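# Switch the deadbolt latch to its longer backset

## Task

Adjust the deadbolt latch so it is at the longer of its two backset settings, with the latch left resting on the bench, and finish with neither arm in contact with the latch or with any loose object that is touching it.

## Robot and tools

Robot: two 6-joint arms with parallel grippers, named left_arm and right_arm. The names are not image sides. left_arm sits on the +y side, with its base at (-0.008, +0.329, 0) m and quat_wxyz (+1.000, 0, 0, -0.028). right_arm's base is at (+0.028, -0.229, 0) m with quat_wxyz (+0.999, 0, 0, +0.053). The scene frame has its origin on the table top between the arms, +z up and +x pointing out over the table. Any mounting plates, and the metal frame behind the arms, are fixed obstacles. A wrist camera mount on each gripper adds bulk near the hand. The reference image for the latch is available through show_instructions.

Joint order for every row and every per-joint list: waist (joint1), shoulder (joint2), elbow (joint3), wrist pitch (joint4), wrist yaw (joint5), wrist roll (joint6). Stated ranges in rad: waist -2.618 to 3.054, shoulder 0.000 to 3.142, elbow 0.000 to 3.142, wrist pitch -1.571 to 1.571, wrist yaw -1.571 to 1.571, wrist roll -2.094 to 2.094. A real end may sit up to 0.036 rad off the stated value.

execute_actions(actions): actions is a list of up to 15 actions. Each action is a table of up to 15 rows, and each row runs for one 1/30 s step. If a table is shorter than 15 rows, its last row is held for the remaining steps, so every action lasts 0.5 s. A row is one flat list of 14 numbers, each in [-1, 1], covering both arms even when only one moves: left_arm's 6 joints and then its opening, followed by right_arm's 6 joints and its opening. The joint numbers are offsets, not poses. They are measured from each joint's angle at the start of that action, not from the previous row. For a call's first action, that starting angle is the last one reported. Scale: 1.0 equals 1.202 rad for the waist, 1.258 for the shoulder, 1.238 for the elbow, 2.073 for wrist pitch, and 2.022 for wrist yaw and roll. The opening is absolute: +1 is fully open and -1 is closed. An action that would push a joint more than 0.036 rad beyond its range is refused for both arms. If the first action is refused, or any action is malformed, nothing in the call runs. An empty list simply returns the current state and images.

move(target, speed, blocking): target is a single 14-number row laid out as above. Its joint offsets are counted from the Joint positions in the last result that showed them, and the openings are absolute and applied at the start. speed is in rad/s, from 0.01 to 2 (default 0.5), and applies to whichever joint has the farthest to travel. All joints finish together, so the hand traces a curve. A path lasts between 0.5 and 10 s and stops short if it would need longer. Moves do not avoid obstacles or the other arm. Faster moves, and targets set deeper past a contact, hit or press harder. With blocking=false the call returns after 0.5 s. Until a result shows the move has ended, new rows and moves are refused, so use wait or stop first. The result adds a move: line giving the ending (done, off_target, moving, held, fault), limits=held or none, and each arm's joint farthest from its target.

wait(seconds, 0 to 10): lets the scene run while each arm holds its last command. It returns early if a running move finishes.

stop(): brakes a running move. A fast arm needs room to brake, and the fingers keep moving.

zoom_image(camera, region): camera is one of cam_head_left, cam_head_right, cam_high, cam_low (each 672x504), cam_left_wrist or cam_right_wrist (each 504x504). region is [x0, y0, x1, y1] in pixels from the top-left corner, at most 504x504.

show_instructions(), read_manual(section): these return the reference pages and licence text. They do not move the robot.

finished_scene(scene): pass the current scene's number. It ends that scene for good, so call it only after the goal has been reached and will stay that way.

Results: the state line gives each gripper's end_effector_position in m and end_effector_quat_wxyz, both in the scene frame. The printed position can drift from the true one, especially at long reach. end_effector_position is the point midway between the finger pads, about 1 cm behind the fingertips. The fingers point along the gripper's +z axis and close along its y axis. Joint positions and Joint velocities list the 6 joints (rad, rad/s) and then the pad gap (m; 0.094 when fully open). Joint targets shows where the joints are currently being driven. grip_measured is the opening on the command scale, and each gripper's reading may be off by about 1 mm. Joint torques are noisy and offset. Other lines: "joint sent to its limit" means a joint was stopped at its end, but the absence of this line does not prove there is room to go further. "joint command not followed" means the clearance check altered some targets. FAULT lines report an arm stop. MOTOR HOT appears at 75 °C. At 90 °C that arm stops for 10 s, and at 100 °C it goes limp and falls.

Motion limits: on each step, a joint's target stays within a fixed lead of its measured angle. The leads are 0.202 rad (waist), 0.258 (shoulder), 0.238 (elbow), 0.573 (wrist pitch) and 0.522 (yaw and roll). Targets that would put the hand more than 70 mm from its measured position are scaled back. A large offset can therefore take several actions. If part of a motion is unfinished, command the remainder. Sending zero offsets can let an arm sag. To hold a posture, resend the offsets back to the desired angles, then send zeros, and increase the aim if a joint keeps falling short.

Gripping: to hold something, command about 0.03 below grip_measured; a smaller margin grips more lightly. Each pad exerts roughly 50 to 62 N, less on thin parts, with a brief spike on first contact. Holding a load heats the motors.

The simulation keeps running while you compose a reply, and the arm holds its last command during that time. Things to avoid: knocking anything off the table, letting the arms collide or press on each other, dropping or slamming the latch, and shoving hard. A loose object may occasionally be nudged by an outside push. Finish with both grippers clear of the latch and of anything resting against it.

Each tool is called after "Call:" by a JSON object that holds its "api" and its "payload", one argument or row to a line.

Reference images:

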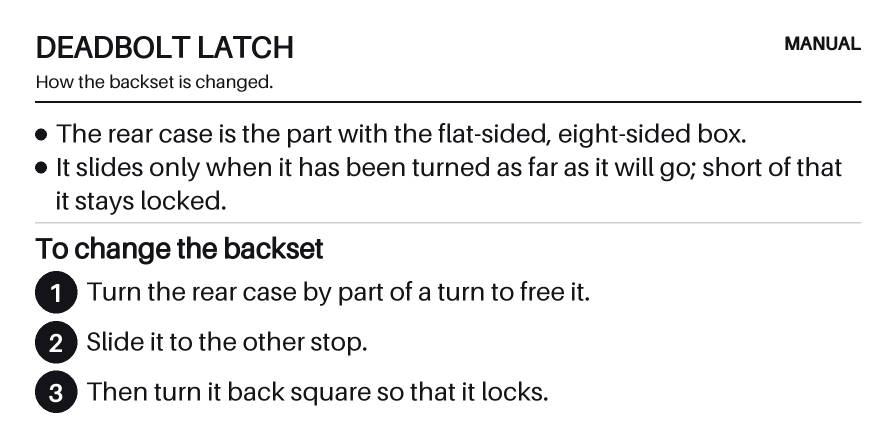

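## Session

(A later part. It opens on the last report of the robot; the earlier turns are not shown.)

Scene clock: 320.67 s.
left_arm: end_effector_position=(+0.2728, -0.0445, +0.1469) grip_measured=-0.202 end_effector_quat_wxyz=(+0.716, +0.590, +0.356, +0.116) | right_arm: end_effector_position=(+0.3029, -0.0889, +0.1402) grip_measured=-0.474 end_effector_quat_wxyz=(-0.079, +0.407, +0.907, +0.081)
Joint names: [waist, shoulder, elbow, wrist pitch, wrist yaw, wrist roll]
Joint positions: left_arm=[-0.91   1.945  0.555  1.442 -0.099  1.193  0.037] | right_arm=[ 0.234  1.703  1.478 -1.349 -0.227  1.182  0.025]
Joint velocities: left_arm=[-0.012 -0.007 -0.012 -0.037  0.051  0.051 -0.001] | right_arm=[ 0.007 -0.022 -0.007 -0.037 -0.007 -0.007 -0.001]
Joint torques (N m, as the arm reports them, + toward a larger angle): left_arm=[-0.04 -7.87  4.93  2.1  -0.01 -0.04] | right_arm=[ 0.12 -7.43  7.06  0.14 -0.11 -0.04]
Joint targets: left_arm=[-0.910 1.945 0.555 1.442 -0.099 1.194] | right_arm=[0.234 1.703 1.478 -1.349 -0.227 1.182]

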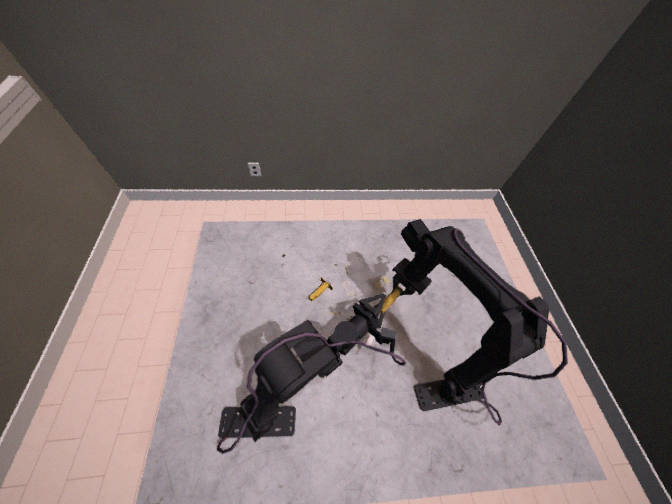

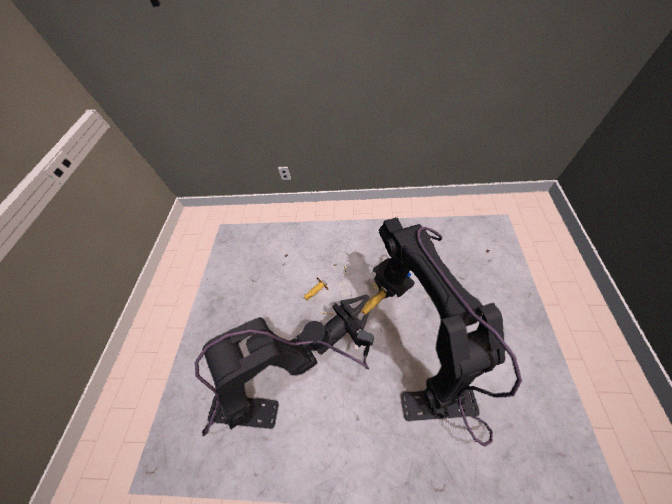

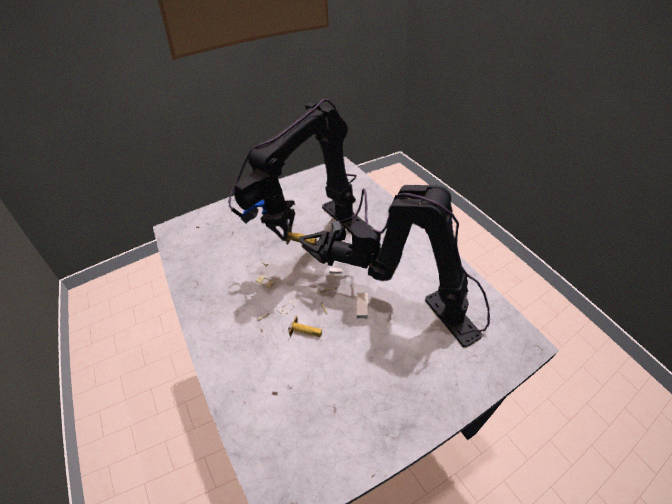

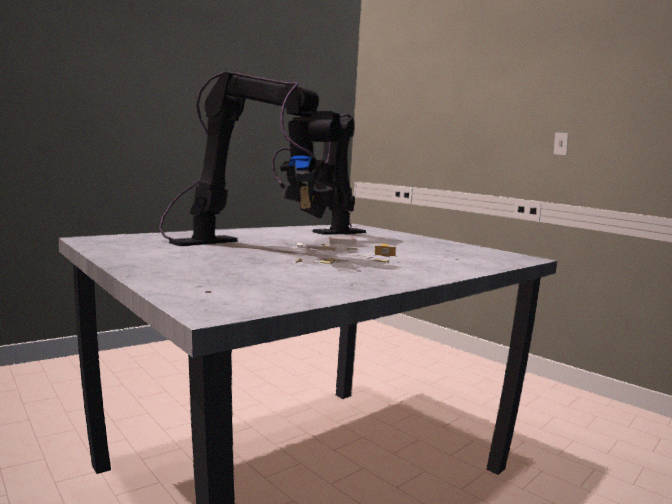

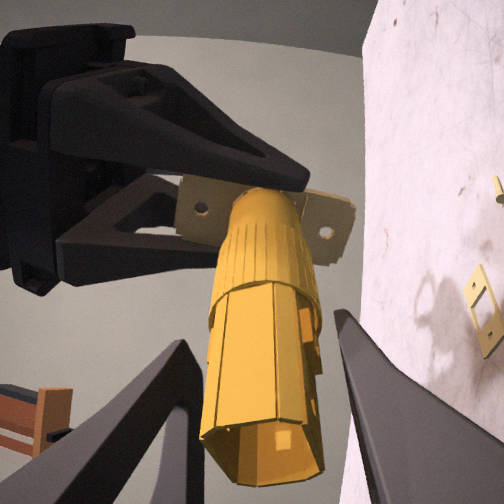

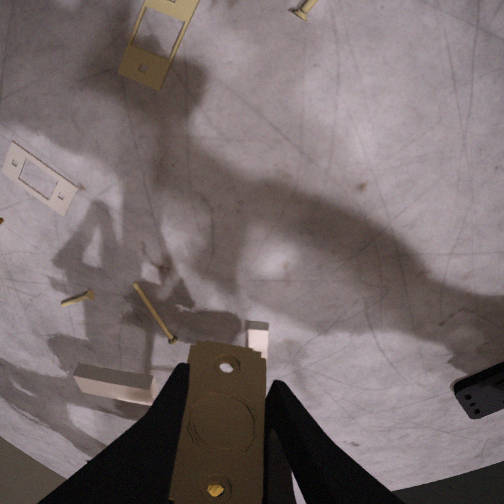

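Call:
{"api": "execute_actions", "payload": {
  "actions": [
    [[0,0,0,0,0,-0.01,-0.45,0,0,0,0,0,0,-0.8]],
    [[0,0,0,0,0,0,-0.85,0,0,0,0,0,0,-0.8]],
    [[0,0,0,0,0,0,-0.85,0,0,0,0,0,0,-0.8]],
    [[0,0,0,0,0,0.02,-0.85,0,0,0,0,0,0,-0.8]],
    [[0,-0.02,-0.03,0,0,0.012,-0.85,0,0,0,0,0,0,-0.8]],
    [[0,-0.02,-0.03,0,0,0.012,-0.85,0,0,0,0,0,0,-0.8]],
    [[0,-0.02,-0.03,0,0,0.012,-0.85,0,0,0,0,0,0,-0.8]]
  ]
}}

Scene clock: 332.70 s.
left_arm: end_effector_position=(+0.2681, -0.0376, +0.1466) grip_measured=-0.568 end_effector_quat_wxyz=(+0.713, +0.597, +0.345, +0.130) | right_arm: end_effector_position=(+0.2996, -0.0826, +0.1418) grip_measured=-0.474 end_effector_quat_wxyz=(-0.093, +0.405, +0.905, +0.093)
Joint names: [waist, shoulder, elbow, wrist pitch, wrist yaw, wrist roll]
Joint positions: left_arm=[-0.91   1.925  0.52   1.455 -0.099  1.232  0.02 ] | right_arm=[ 0.236  1.703  1.478 -1.353 -0.263  1.182  0.025]
Joint velocities: left_arm=[-0.002 -0.007  0.007 -0.066  0.022  0.007  0.   ] | right_arm=[-0.007 -0.012 -0.007  0.066 -0.022 -0.007  0.   ]
Joint torques (N m, as the arm reports them, + toward a larger angle): left_arm=[-0.04 -9.13  2.64  2.01 -0.01  0.15] | right_arm=[ 0.03 -7.34  7.01  0.15 -0.04  0.01]
Joint targets: left_arm=[-0.910 1.907 0.494 1.447 -0.099 1.253] | right_arm=[0.234 1.703 1.478 -1.351 -0.252 1.182]

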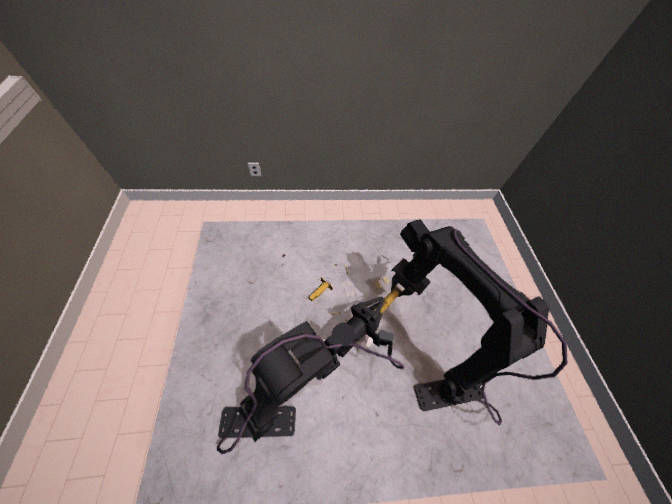

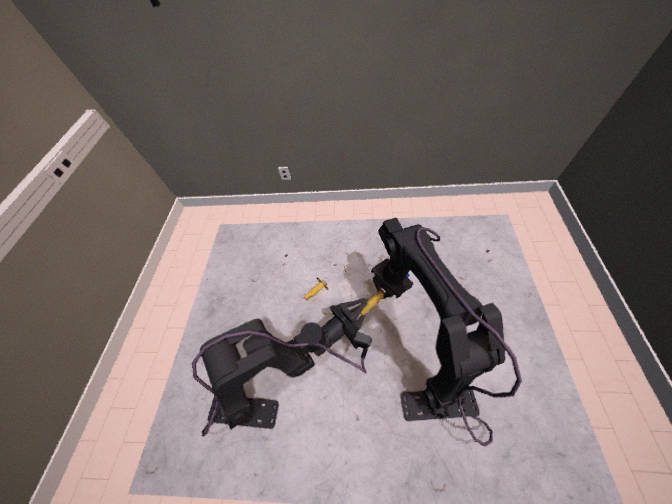

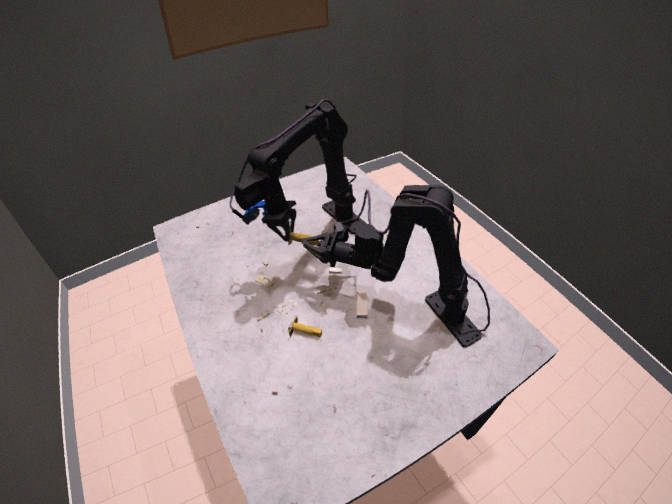

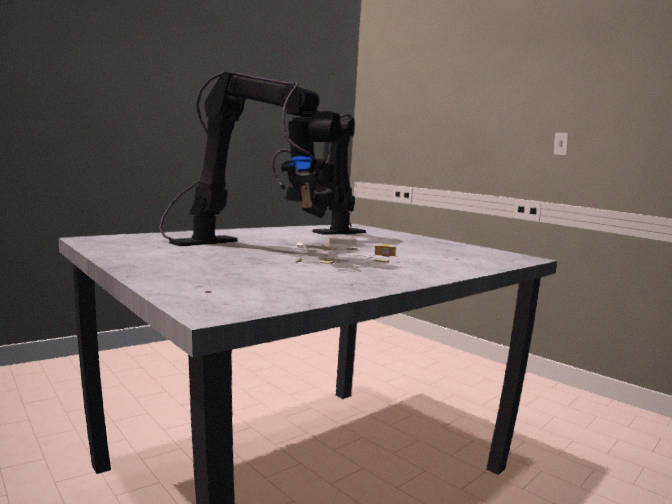

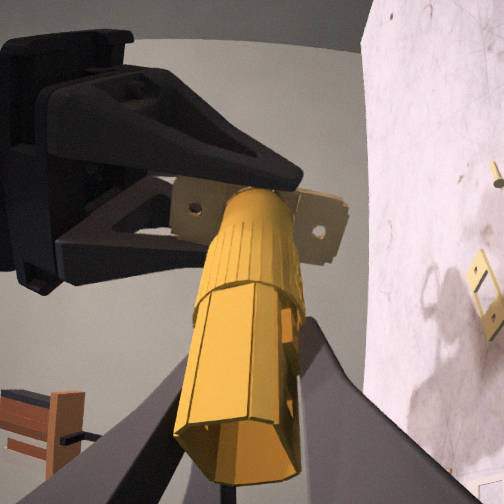

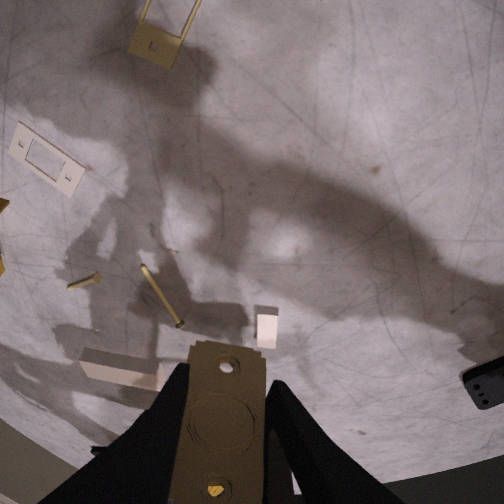

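Call:
{"api": "move", "payload": {
  "target": [0,-0.014,-0.02,0,0,0.01,-0.85,0,0,0,0,0,0.08,0,-0.8],
  "speed": 0.1
}}

Call:
{"api": "move", "payload": {
  "target": [0,-0.014,-0.02,0,0,0.01,-0.85,0,0,0,0,0.08,0,-0.8],
  "speed": 0.1
}}

action 0: target must be a flat list of 14 numbers, got 15; nothing of the call was run and nothing moved

Scene clock: 342.87 s.
left_arm: end_effector_position=(+0.2674, -0.0383, +0.1448) grip_measured=-0.568 end_effector_quat_wxyz=(+0.710, +0.600, +0.344, +0.127) | right_arm: end_effector_position=(+0.3003, -0.0858, +0.1402) grip_measured=-0.474 end_effector_quat_wxyz=(-0.081, +0.401, +0.909, +0.078)
Joint names: [waist, shoulder, elbow, wrist pitch, wrist yaw, wrist roll]
Joint positions: left_arm=[-0.91   1.925  0.52   1.448 -0.093  1.232  0.02 ] | right_arm=[ 0.247  1.703  1.478 -1.353 -0.225  1.182  0.025]
Joint velocities: left_arm=[-0.002  0.002 -0.002 -0.051  0.037 -0.022  0.001] | right_arm=[ 0.002 -0.002  0.007 -0.037  0.007 -0.007  0.001]
Joint torques (N m, as the arm reports them, + toward a larger angle): left_arm=[-0.01 -9.05  2.75  2.17 -0.05  0.14] | right_arm=[-0.71 -7.39  6.7   0.14  0.97  0.04]
Joint targets: left_arm=[-0.910 1.908 0.495 1.455 -0.099 1.252] | right_arm=[0.236 1.703 1.478 -1.353 -0.101 1.182]
move: off_target (left_arm, right_arm); limits=none; left_arm: farthest joint: the elbow, 0.025 radians from its target (0.025 radians at the start); right_arm: farthest joint: the wrist yaw, 0.124 radians from its target (0.162 radians at the start)

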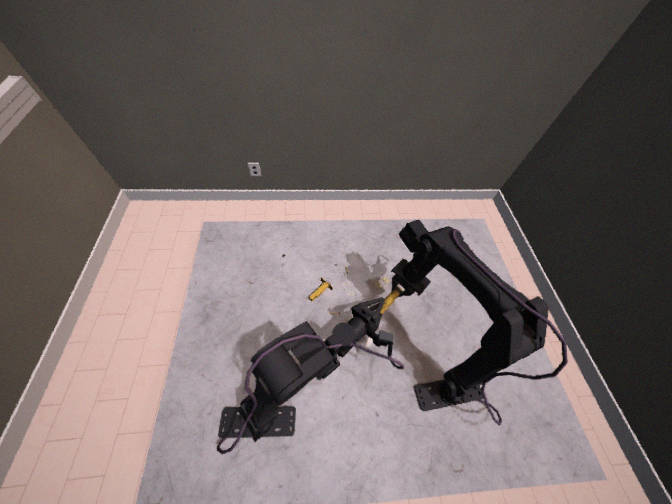

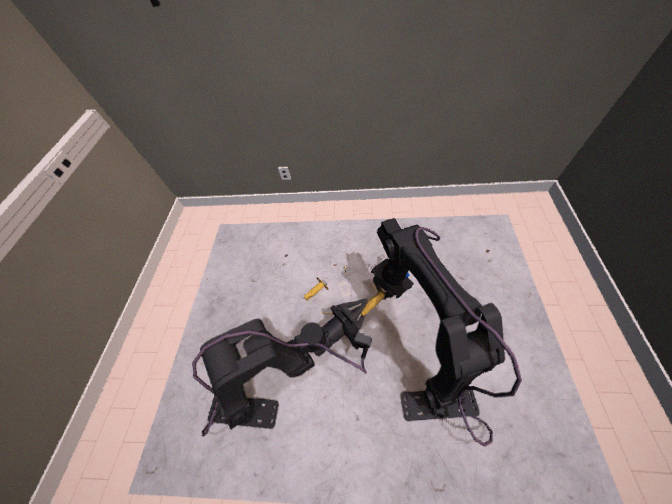

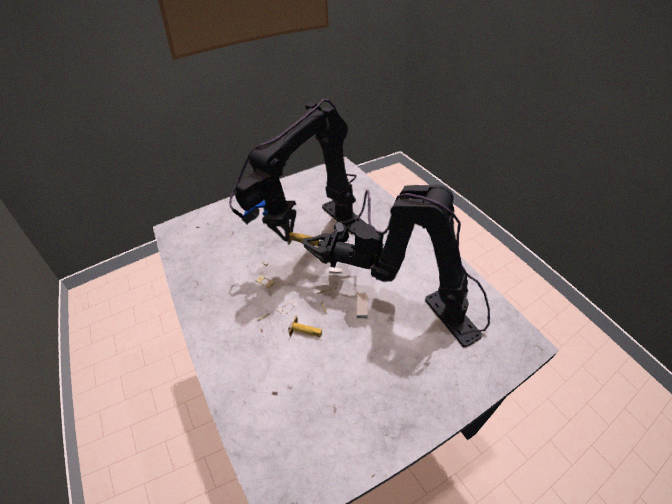

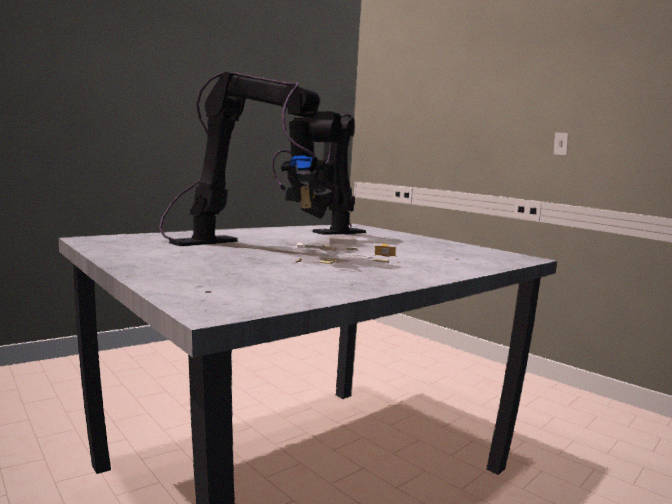

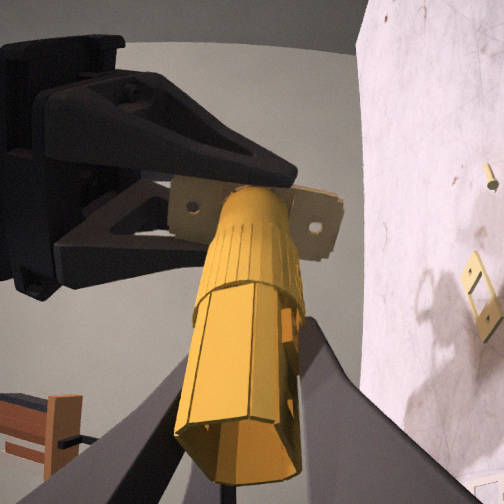

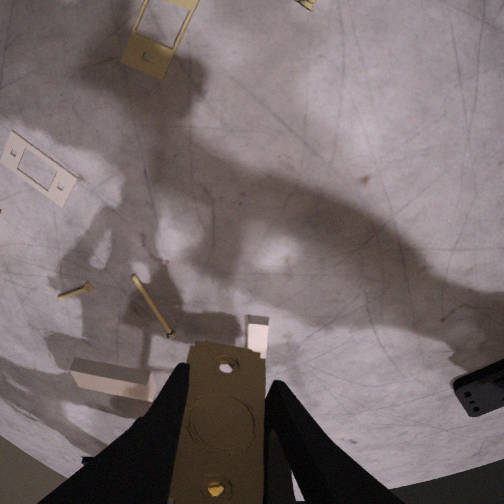

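Call:
{"api": "execute_actions", "payload": {
  "actions": [
    [[0,-0.014,-0.02,0,0,0.02,-0.9,0,0,0,0,0.03,0,-0.8]],
    [[0,-0.014,-0.02,0,0,0.025,-0.9,0,0,0,0,0.06,0,-0.8]],
    [[0,-0.014,-0.02,0,0,0.025,-0.9,0,0,0,0,0.09,0,-0.8]],
    [[0,-0.014,-0.02,0,0,0.025,-0.9,0,0,0,0,0.1,0,-0.8]]
  ]
}}

Scene clock: 356.37 s.
left_arm: end_effector_position=(+0.2673, -0.0384, +0.1425) grip_measured=-0.568 end_effector_quat_wxyz=(+0.706, +0.606, +0.341, +0.132) | right_arm: end_effector_position=(+0.3010, -0.0866, +0.1379) grip_measured=-0.474 end_effector_quat_wxyz=(-0.056, +0.386, +0.919, +0.056)
Joint names: [waist, shoulder, elbow, wrist pitch, wrist yaw, wrist roll]
Joint positions: left_arm=[-0.91   1.925  0.52   1.439 -0.093  1.247  0.02 ] | right_arm=[ 0.282  1.703  1.478 -1.346 -0.158  1.182  0.025]
Joint velocities: left_arm=[-0.007  0.007 -0.002 -0.022 -0.066  0.007  0.   ] | right_arm=[-0.007 -0.012 -0.002 -0.081 -0.022 -0.081  0.   ]
Joint torques (N m, as the arm reports them, + toward a larger angle): left_arm=[-0.03 -9.08  2.78  2.15 -0.01  0.43] | right_arm=[-1.2  -7.3   6.88  0.09  1.43  0.02]
Joint targets: left_arm=[-0.910 1.908 0.495 1.443 -0.093 1.297] | right_arm=[0.265 1.703 1.478 -1.349 0.012 1.182]

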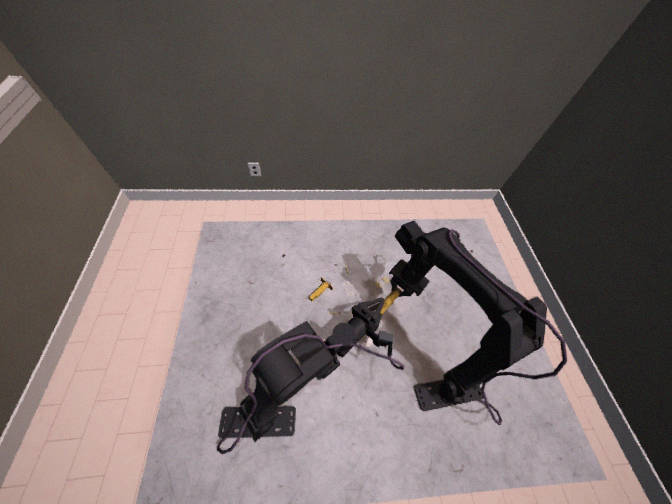

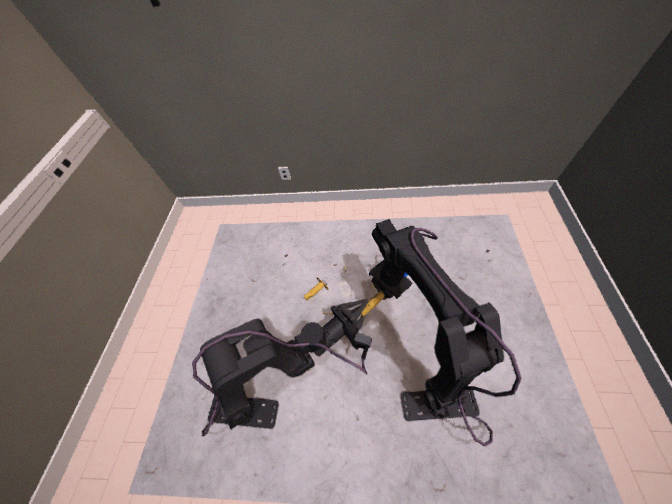

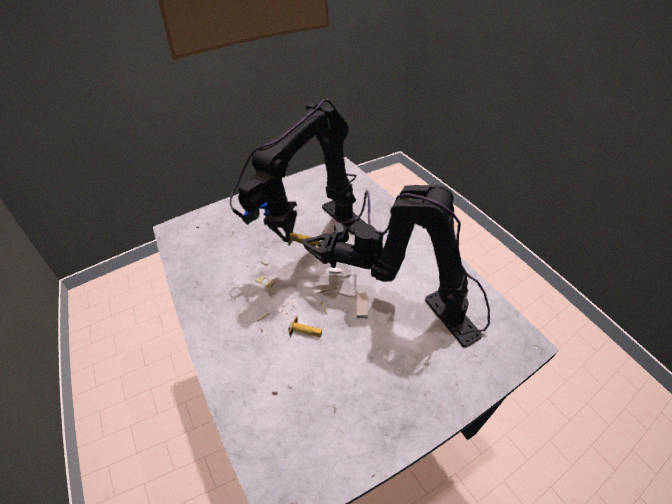

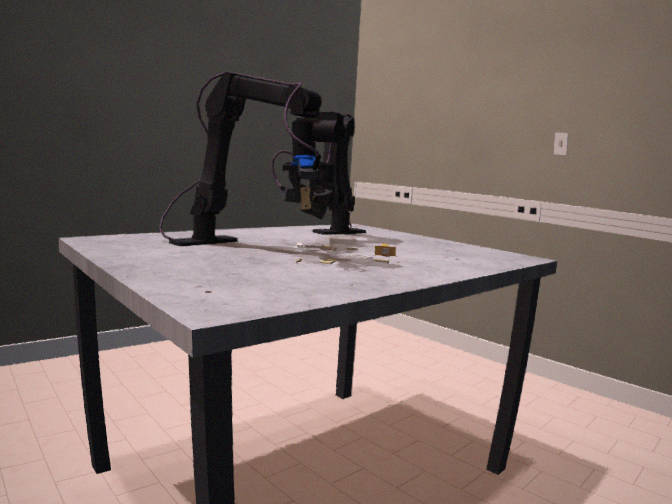

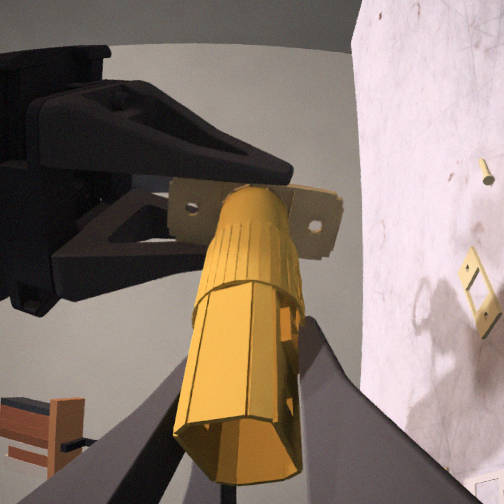

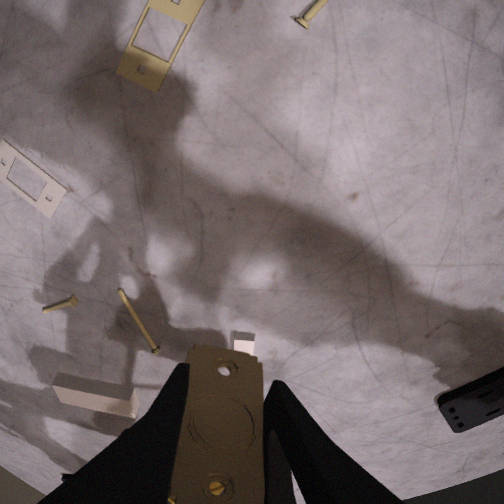

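Call:
{"api": "execute_actions", "payload": {
  "actions": [
    [[0,0,0,0,0,0,-0.9,0,0,0,0,0,0,-0.8]],
    [[0,0,0,0,0,0,-0.1,0,0,0,0,-0.01,0,-0.8]],
    [[0,0.02,0.025,0,0.02,-0.25,-0.1,0,0,0,0,0,0,-0.8]],
    [[0,0.01,0.015,-0.01,0.02,-0.17,-0.1,0,0,0,0,0,0,-0.8]],
    [[0,0,0,0,0,0,-0.1,0,0,0,0,0,0,-0.8]]
  ]
}}

Scene clock: 370.20 s.
left_arm: end_effector_position=(+0.2603, -0.0468, +0.1381) grip_measured=-0.102 end_effector_quat_wxyz=(+0.694, +0.444, +0.540, -0.173) | right_arm: end_effector_position=(+0.3011, -0.0835, +0.1383) grip_measured=-0.474 end_effector_quat_wxyz=(-0.059, +0.385, +0.919, +0.063)
Joint names: [waist, shoulder, elbow, wrist pitch, wrist yaw, wrist roll]
Joint positions: left_arm=[-0.91   1.939  0.528  1.433 -0.034  0.446  0.042] | right_arm=[ 0.283  1.703  1.478 -1.341 -0.173  1.182  0.025]
Joint velocities: left_arm=[-0.002 -0.007 -0.002  0.051  0.022  0.007  0.001] | right_arm=[ 0.017 -0.007  0.002  0.066 -0.037 -0.007 -0.   ]
Joint torques (N m, as the arm reports them, + toward a larger angle): left_arm=[ 0.   -7.68  4.77  2.11  0.   -0.03] | right_arm=[ 0.2  -7.22  6.99  0.16 -0.08  0.04]
Joint targets: left_arm=[-0.910 1.939 0.528 1.433 -0.034 0.446] | right_arm=[0.283 1.703 1.478 -1.341 -0.173 1.182]

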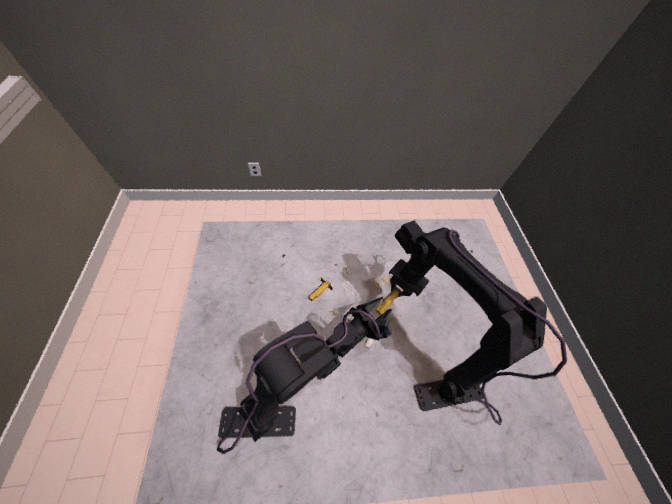

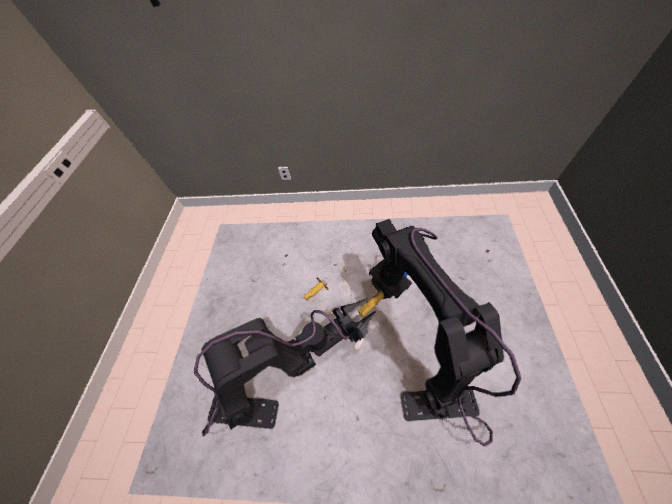

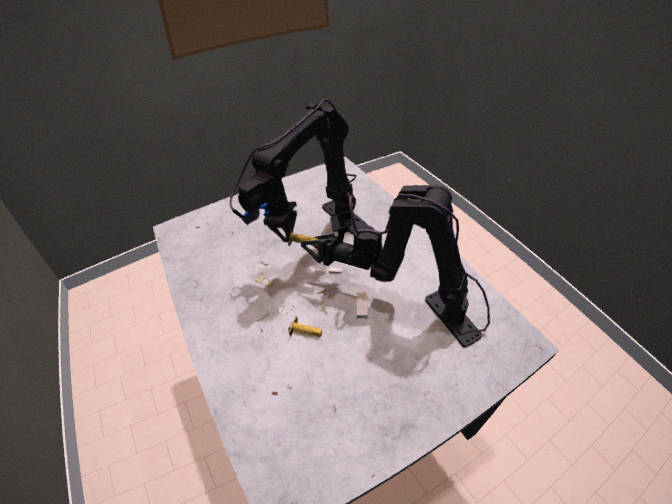

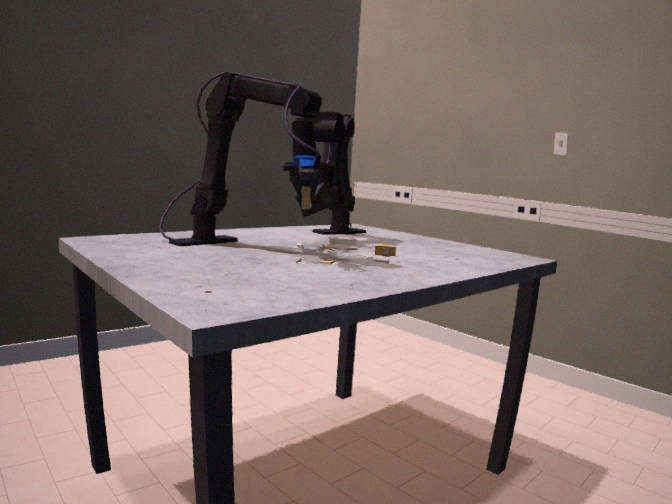

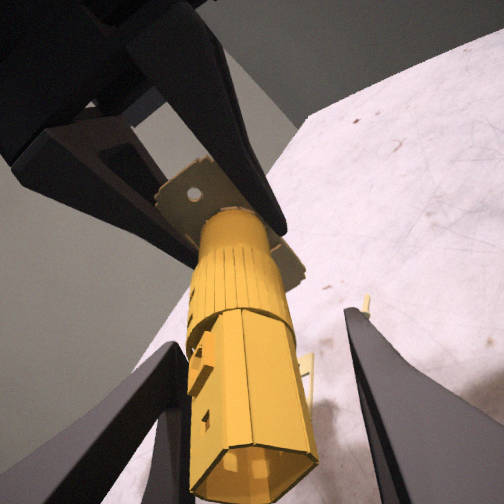

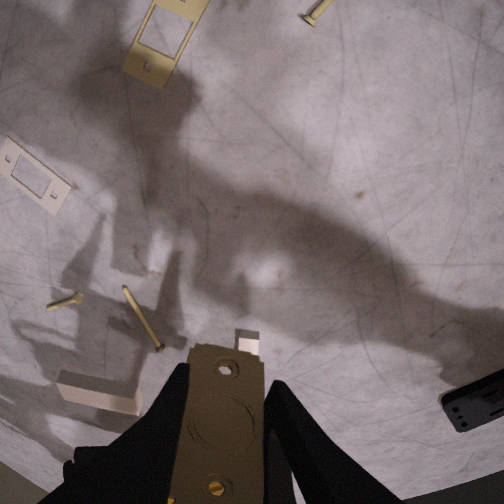

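Call:
{"api": "zoom_image", "payload": {
  "camera": "cam_left_wrist",
  "region": [150, 200, 370, 504]
}}

Region (150, 200, 370, 504) of cam_left_wrist's 504x504 image, scaled by 1.658, with more detail than that image has; it fills the left 365 columns of this view, and the rest is white.

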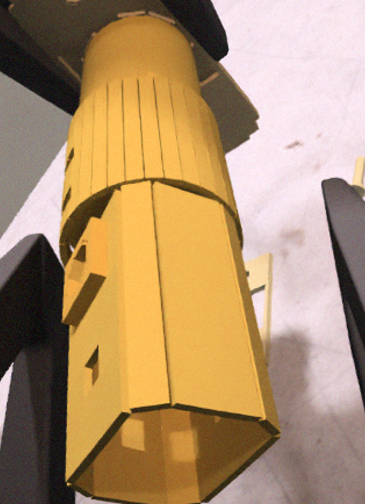

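Call:
{"api": "execute_actions", "payload": {
  "actions": []
}}

Scene clock: 399.87 s.
left_arm: end_effector_position=(+0.2603, -0.0468, +0.1381) grip_measured=-0.102 end_effector_quat_wxyz=(+0.694, +0.444, +0.540, -0.173) | right_arm: end_effector_position=(+0.3011, -0.0835, +0.1383) grip_measured=-0.474 end_effector_quat_wxyz=(-0.059, +0.385, +0.919, +0.063)
Joint names: [waist, shoulder, elbow, wrist pitch, wrist yaw, wrist roll]
Joint positions: left_arm=[-0.91   1.939  0.528  1.433 -0.034  0.446  0.042] | right_arm=[ 0.283  1.703  1.478 -1.341 -0.173  1.182  0.025]
Joint velocities: left_arm=[ 0.007  0.012 -0.002  0.037  0.051 -0.022 -0.   ] | right_arm=[-0.007  0.007 -0.007 -0.081 -0.007 -0.007 -0.   ]
Joint torques (N m, as the arm reports them, + toward a larger angle): left_arm=[-0.08 -7.67  4.78  2.11 -0.01 -0.03] | right_arm=[-0.11 -7.45  7.15  0.16 -0.07  0.  ]
Joint targets: left_arm=[-0.910 1.939 0.528 1.433 -0.034 0.446] | right_arm=[0.283 1.703 1.478 -1.341 -0.173 1.182]

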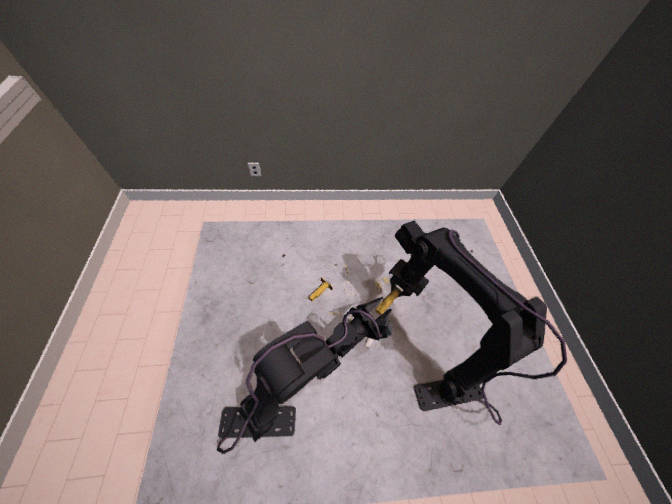

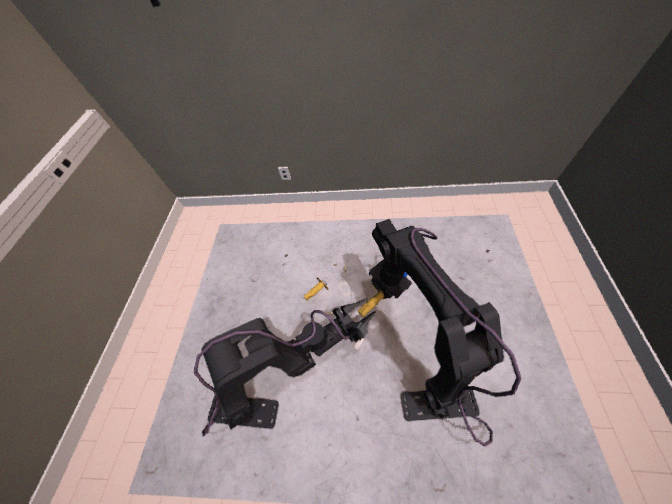

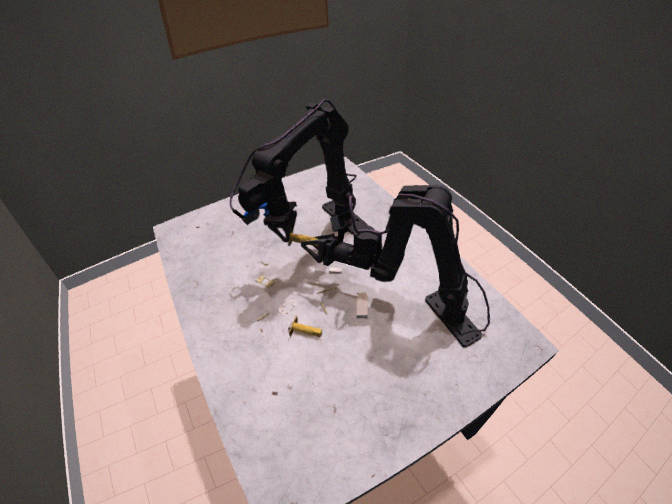

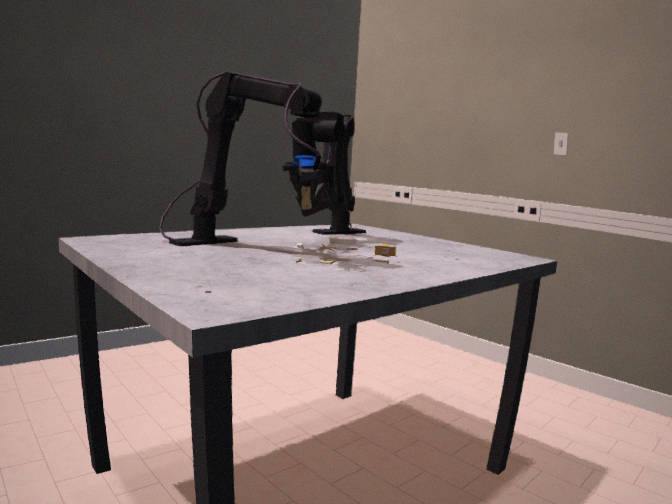

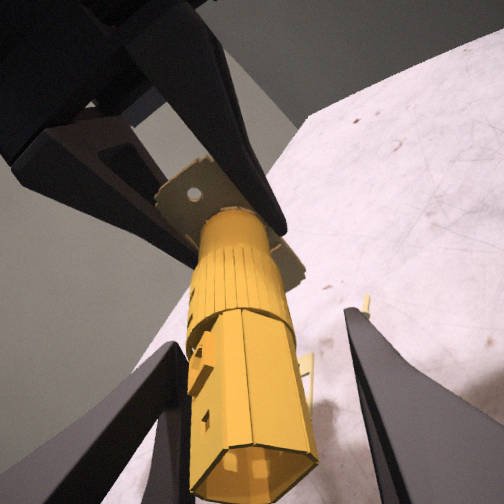

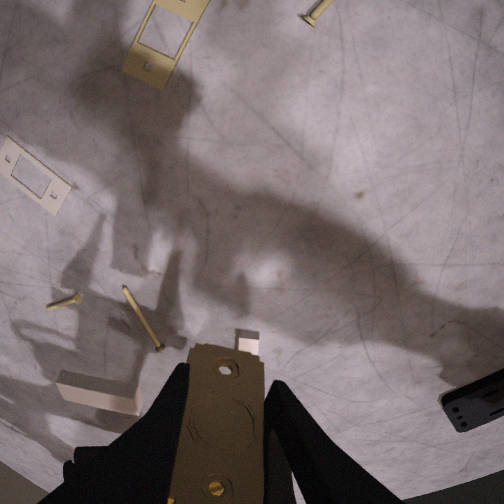

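Call:
{"api": "execute_actions", "payload": {
  "actions": [
    [[0.005,0.025,0.04,-0.008,0.01,-0.02,-0.1,0,0,0,0,0,0,-0.8]],
    [[0,0,0.008,0,0,0,-0.1,0,0,0,0,0,0,-0.8]],
    [[0,0,0,0,0,0,-0.8,0,0,0,0,0,0,-0.8]],
    [[0,0,0,0,0,0,-0.8,0,0,0,0,0,0,-0.8]]
  ]
}}

Scene clock: 415.17 s.
left_arm: end_effector_position=(+0.2651, -0.0516, +0.1401) grip_measured=-0.494 end_effector_quat_wxyz=(+0.696, +0.434, +0.542, -0.182) | right_arm: end_effector_position=(+0.2993, -0.0851, +0.1382) grip_measured=-0.474 end_effector_quat_wxyz=(-0.061, +0.385, +0.919, +0.058)
Joint names: [waist, shoulder, elbow, wrist pitch, wrist yaw, wrist roll]
Joint positions: left_arm=[-0.907  1.959  0.556  1.437 -0.032  0.42   0.024] | right_arm=[ 0.283  1.703  1.478 -1.35  -0.168  1.182  0.025]
Joint velocities: left_arm=[-0.002 -0.007  0.017  0.007 -0.037 -0.066 -0.001] | right_arm=[-0.017 -0.002 -0.012 -0.022  0.022  0.051 -0.   ]
Joint torques (N m, as the arm reports them, + toward a larger angle): left_arm=[ 0.03 -7.94  4.85  2.11  0.   -0.04] | right_arm=[ 0.04 -7.39  6.99  0.11 -0.1   0.01]
Joint targets: left_arm=[-0.907 1.959 0.556 1.437 -0.032 0.420] | right_arm=[0.283 1.703 1.478 -1.350 -0.168 1.182]

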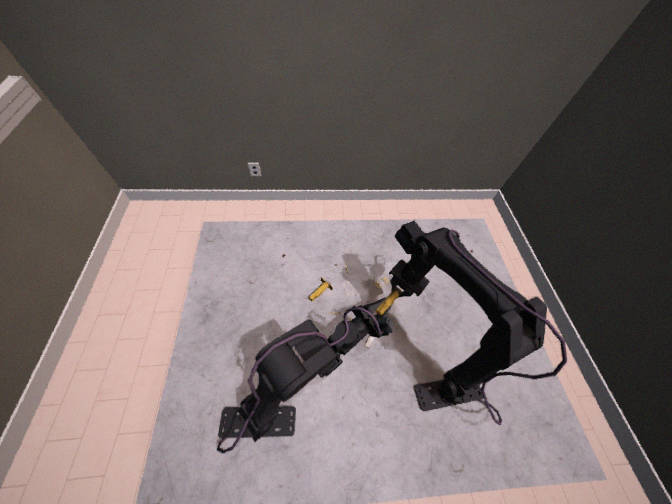

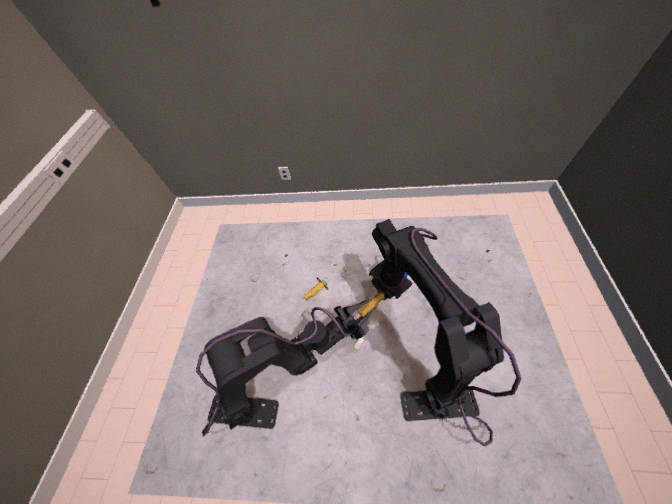

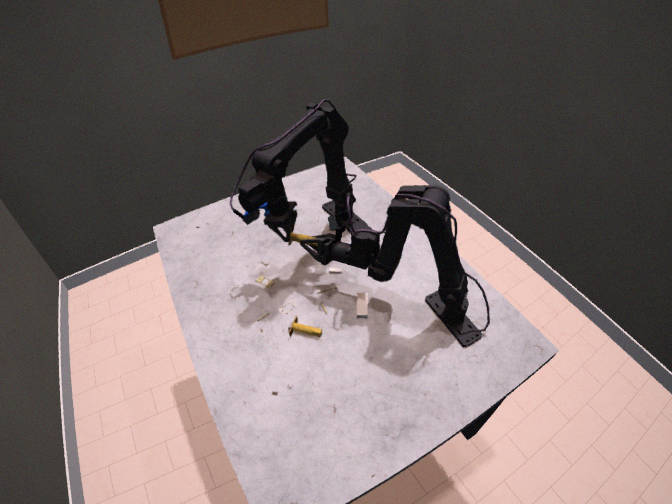

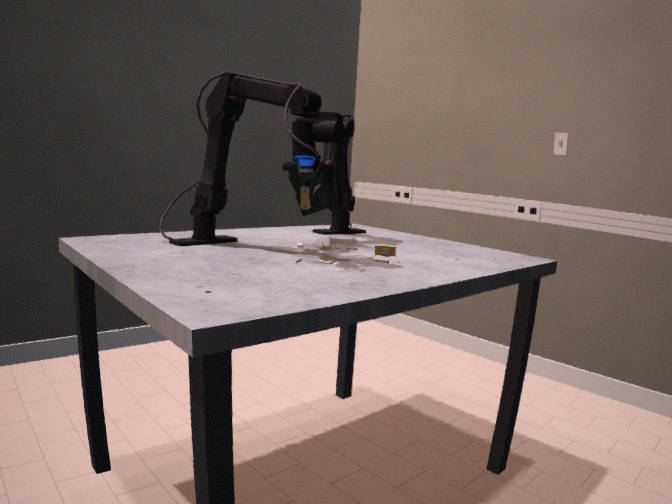

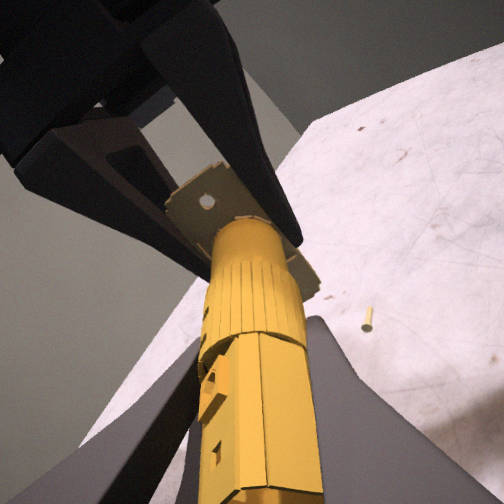

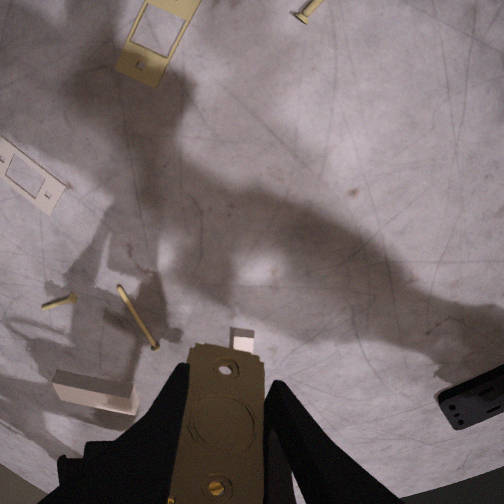

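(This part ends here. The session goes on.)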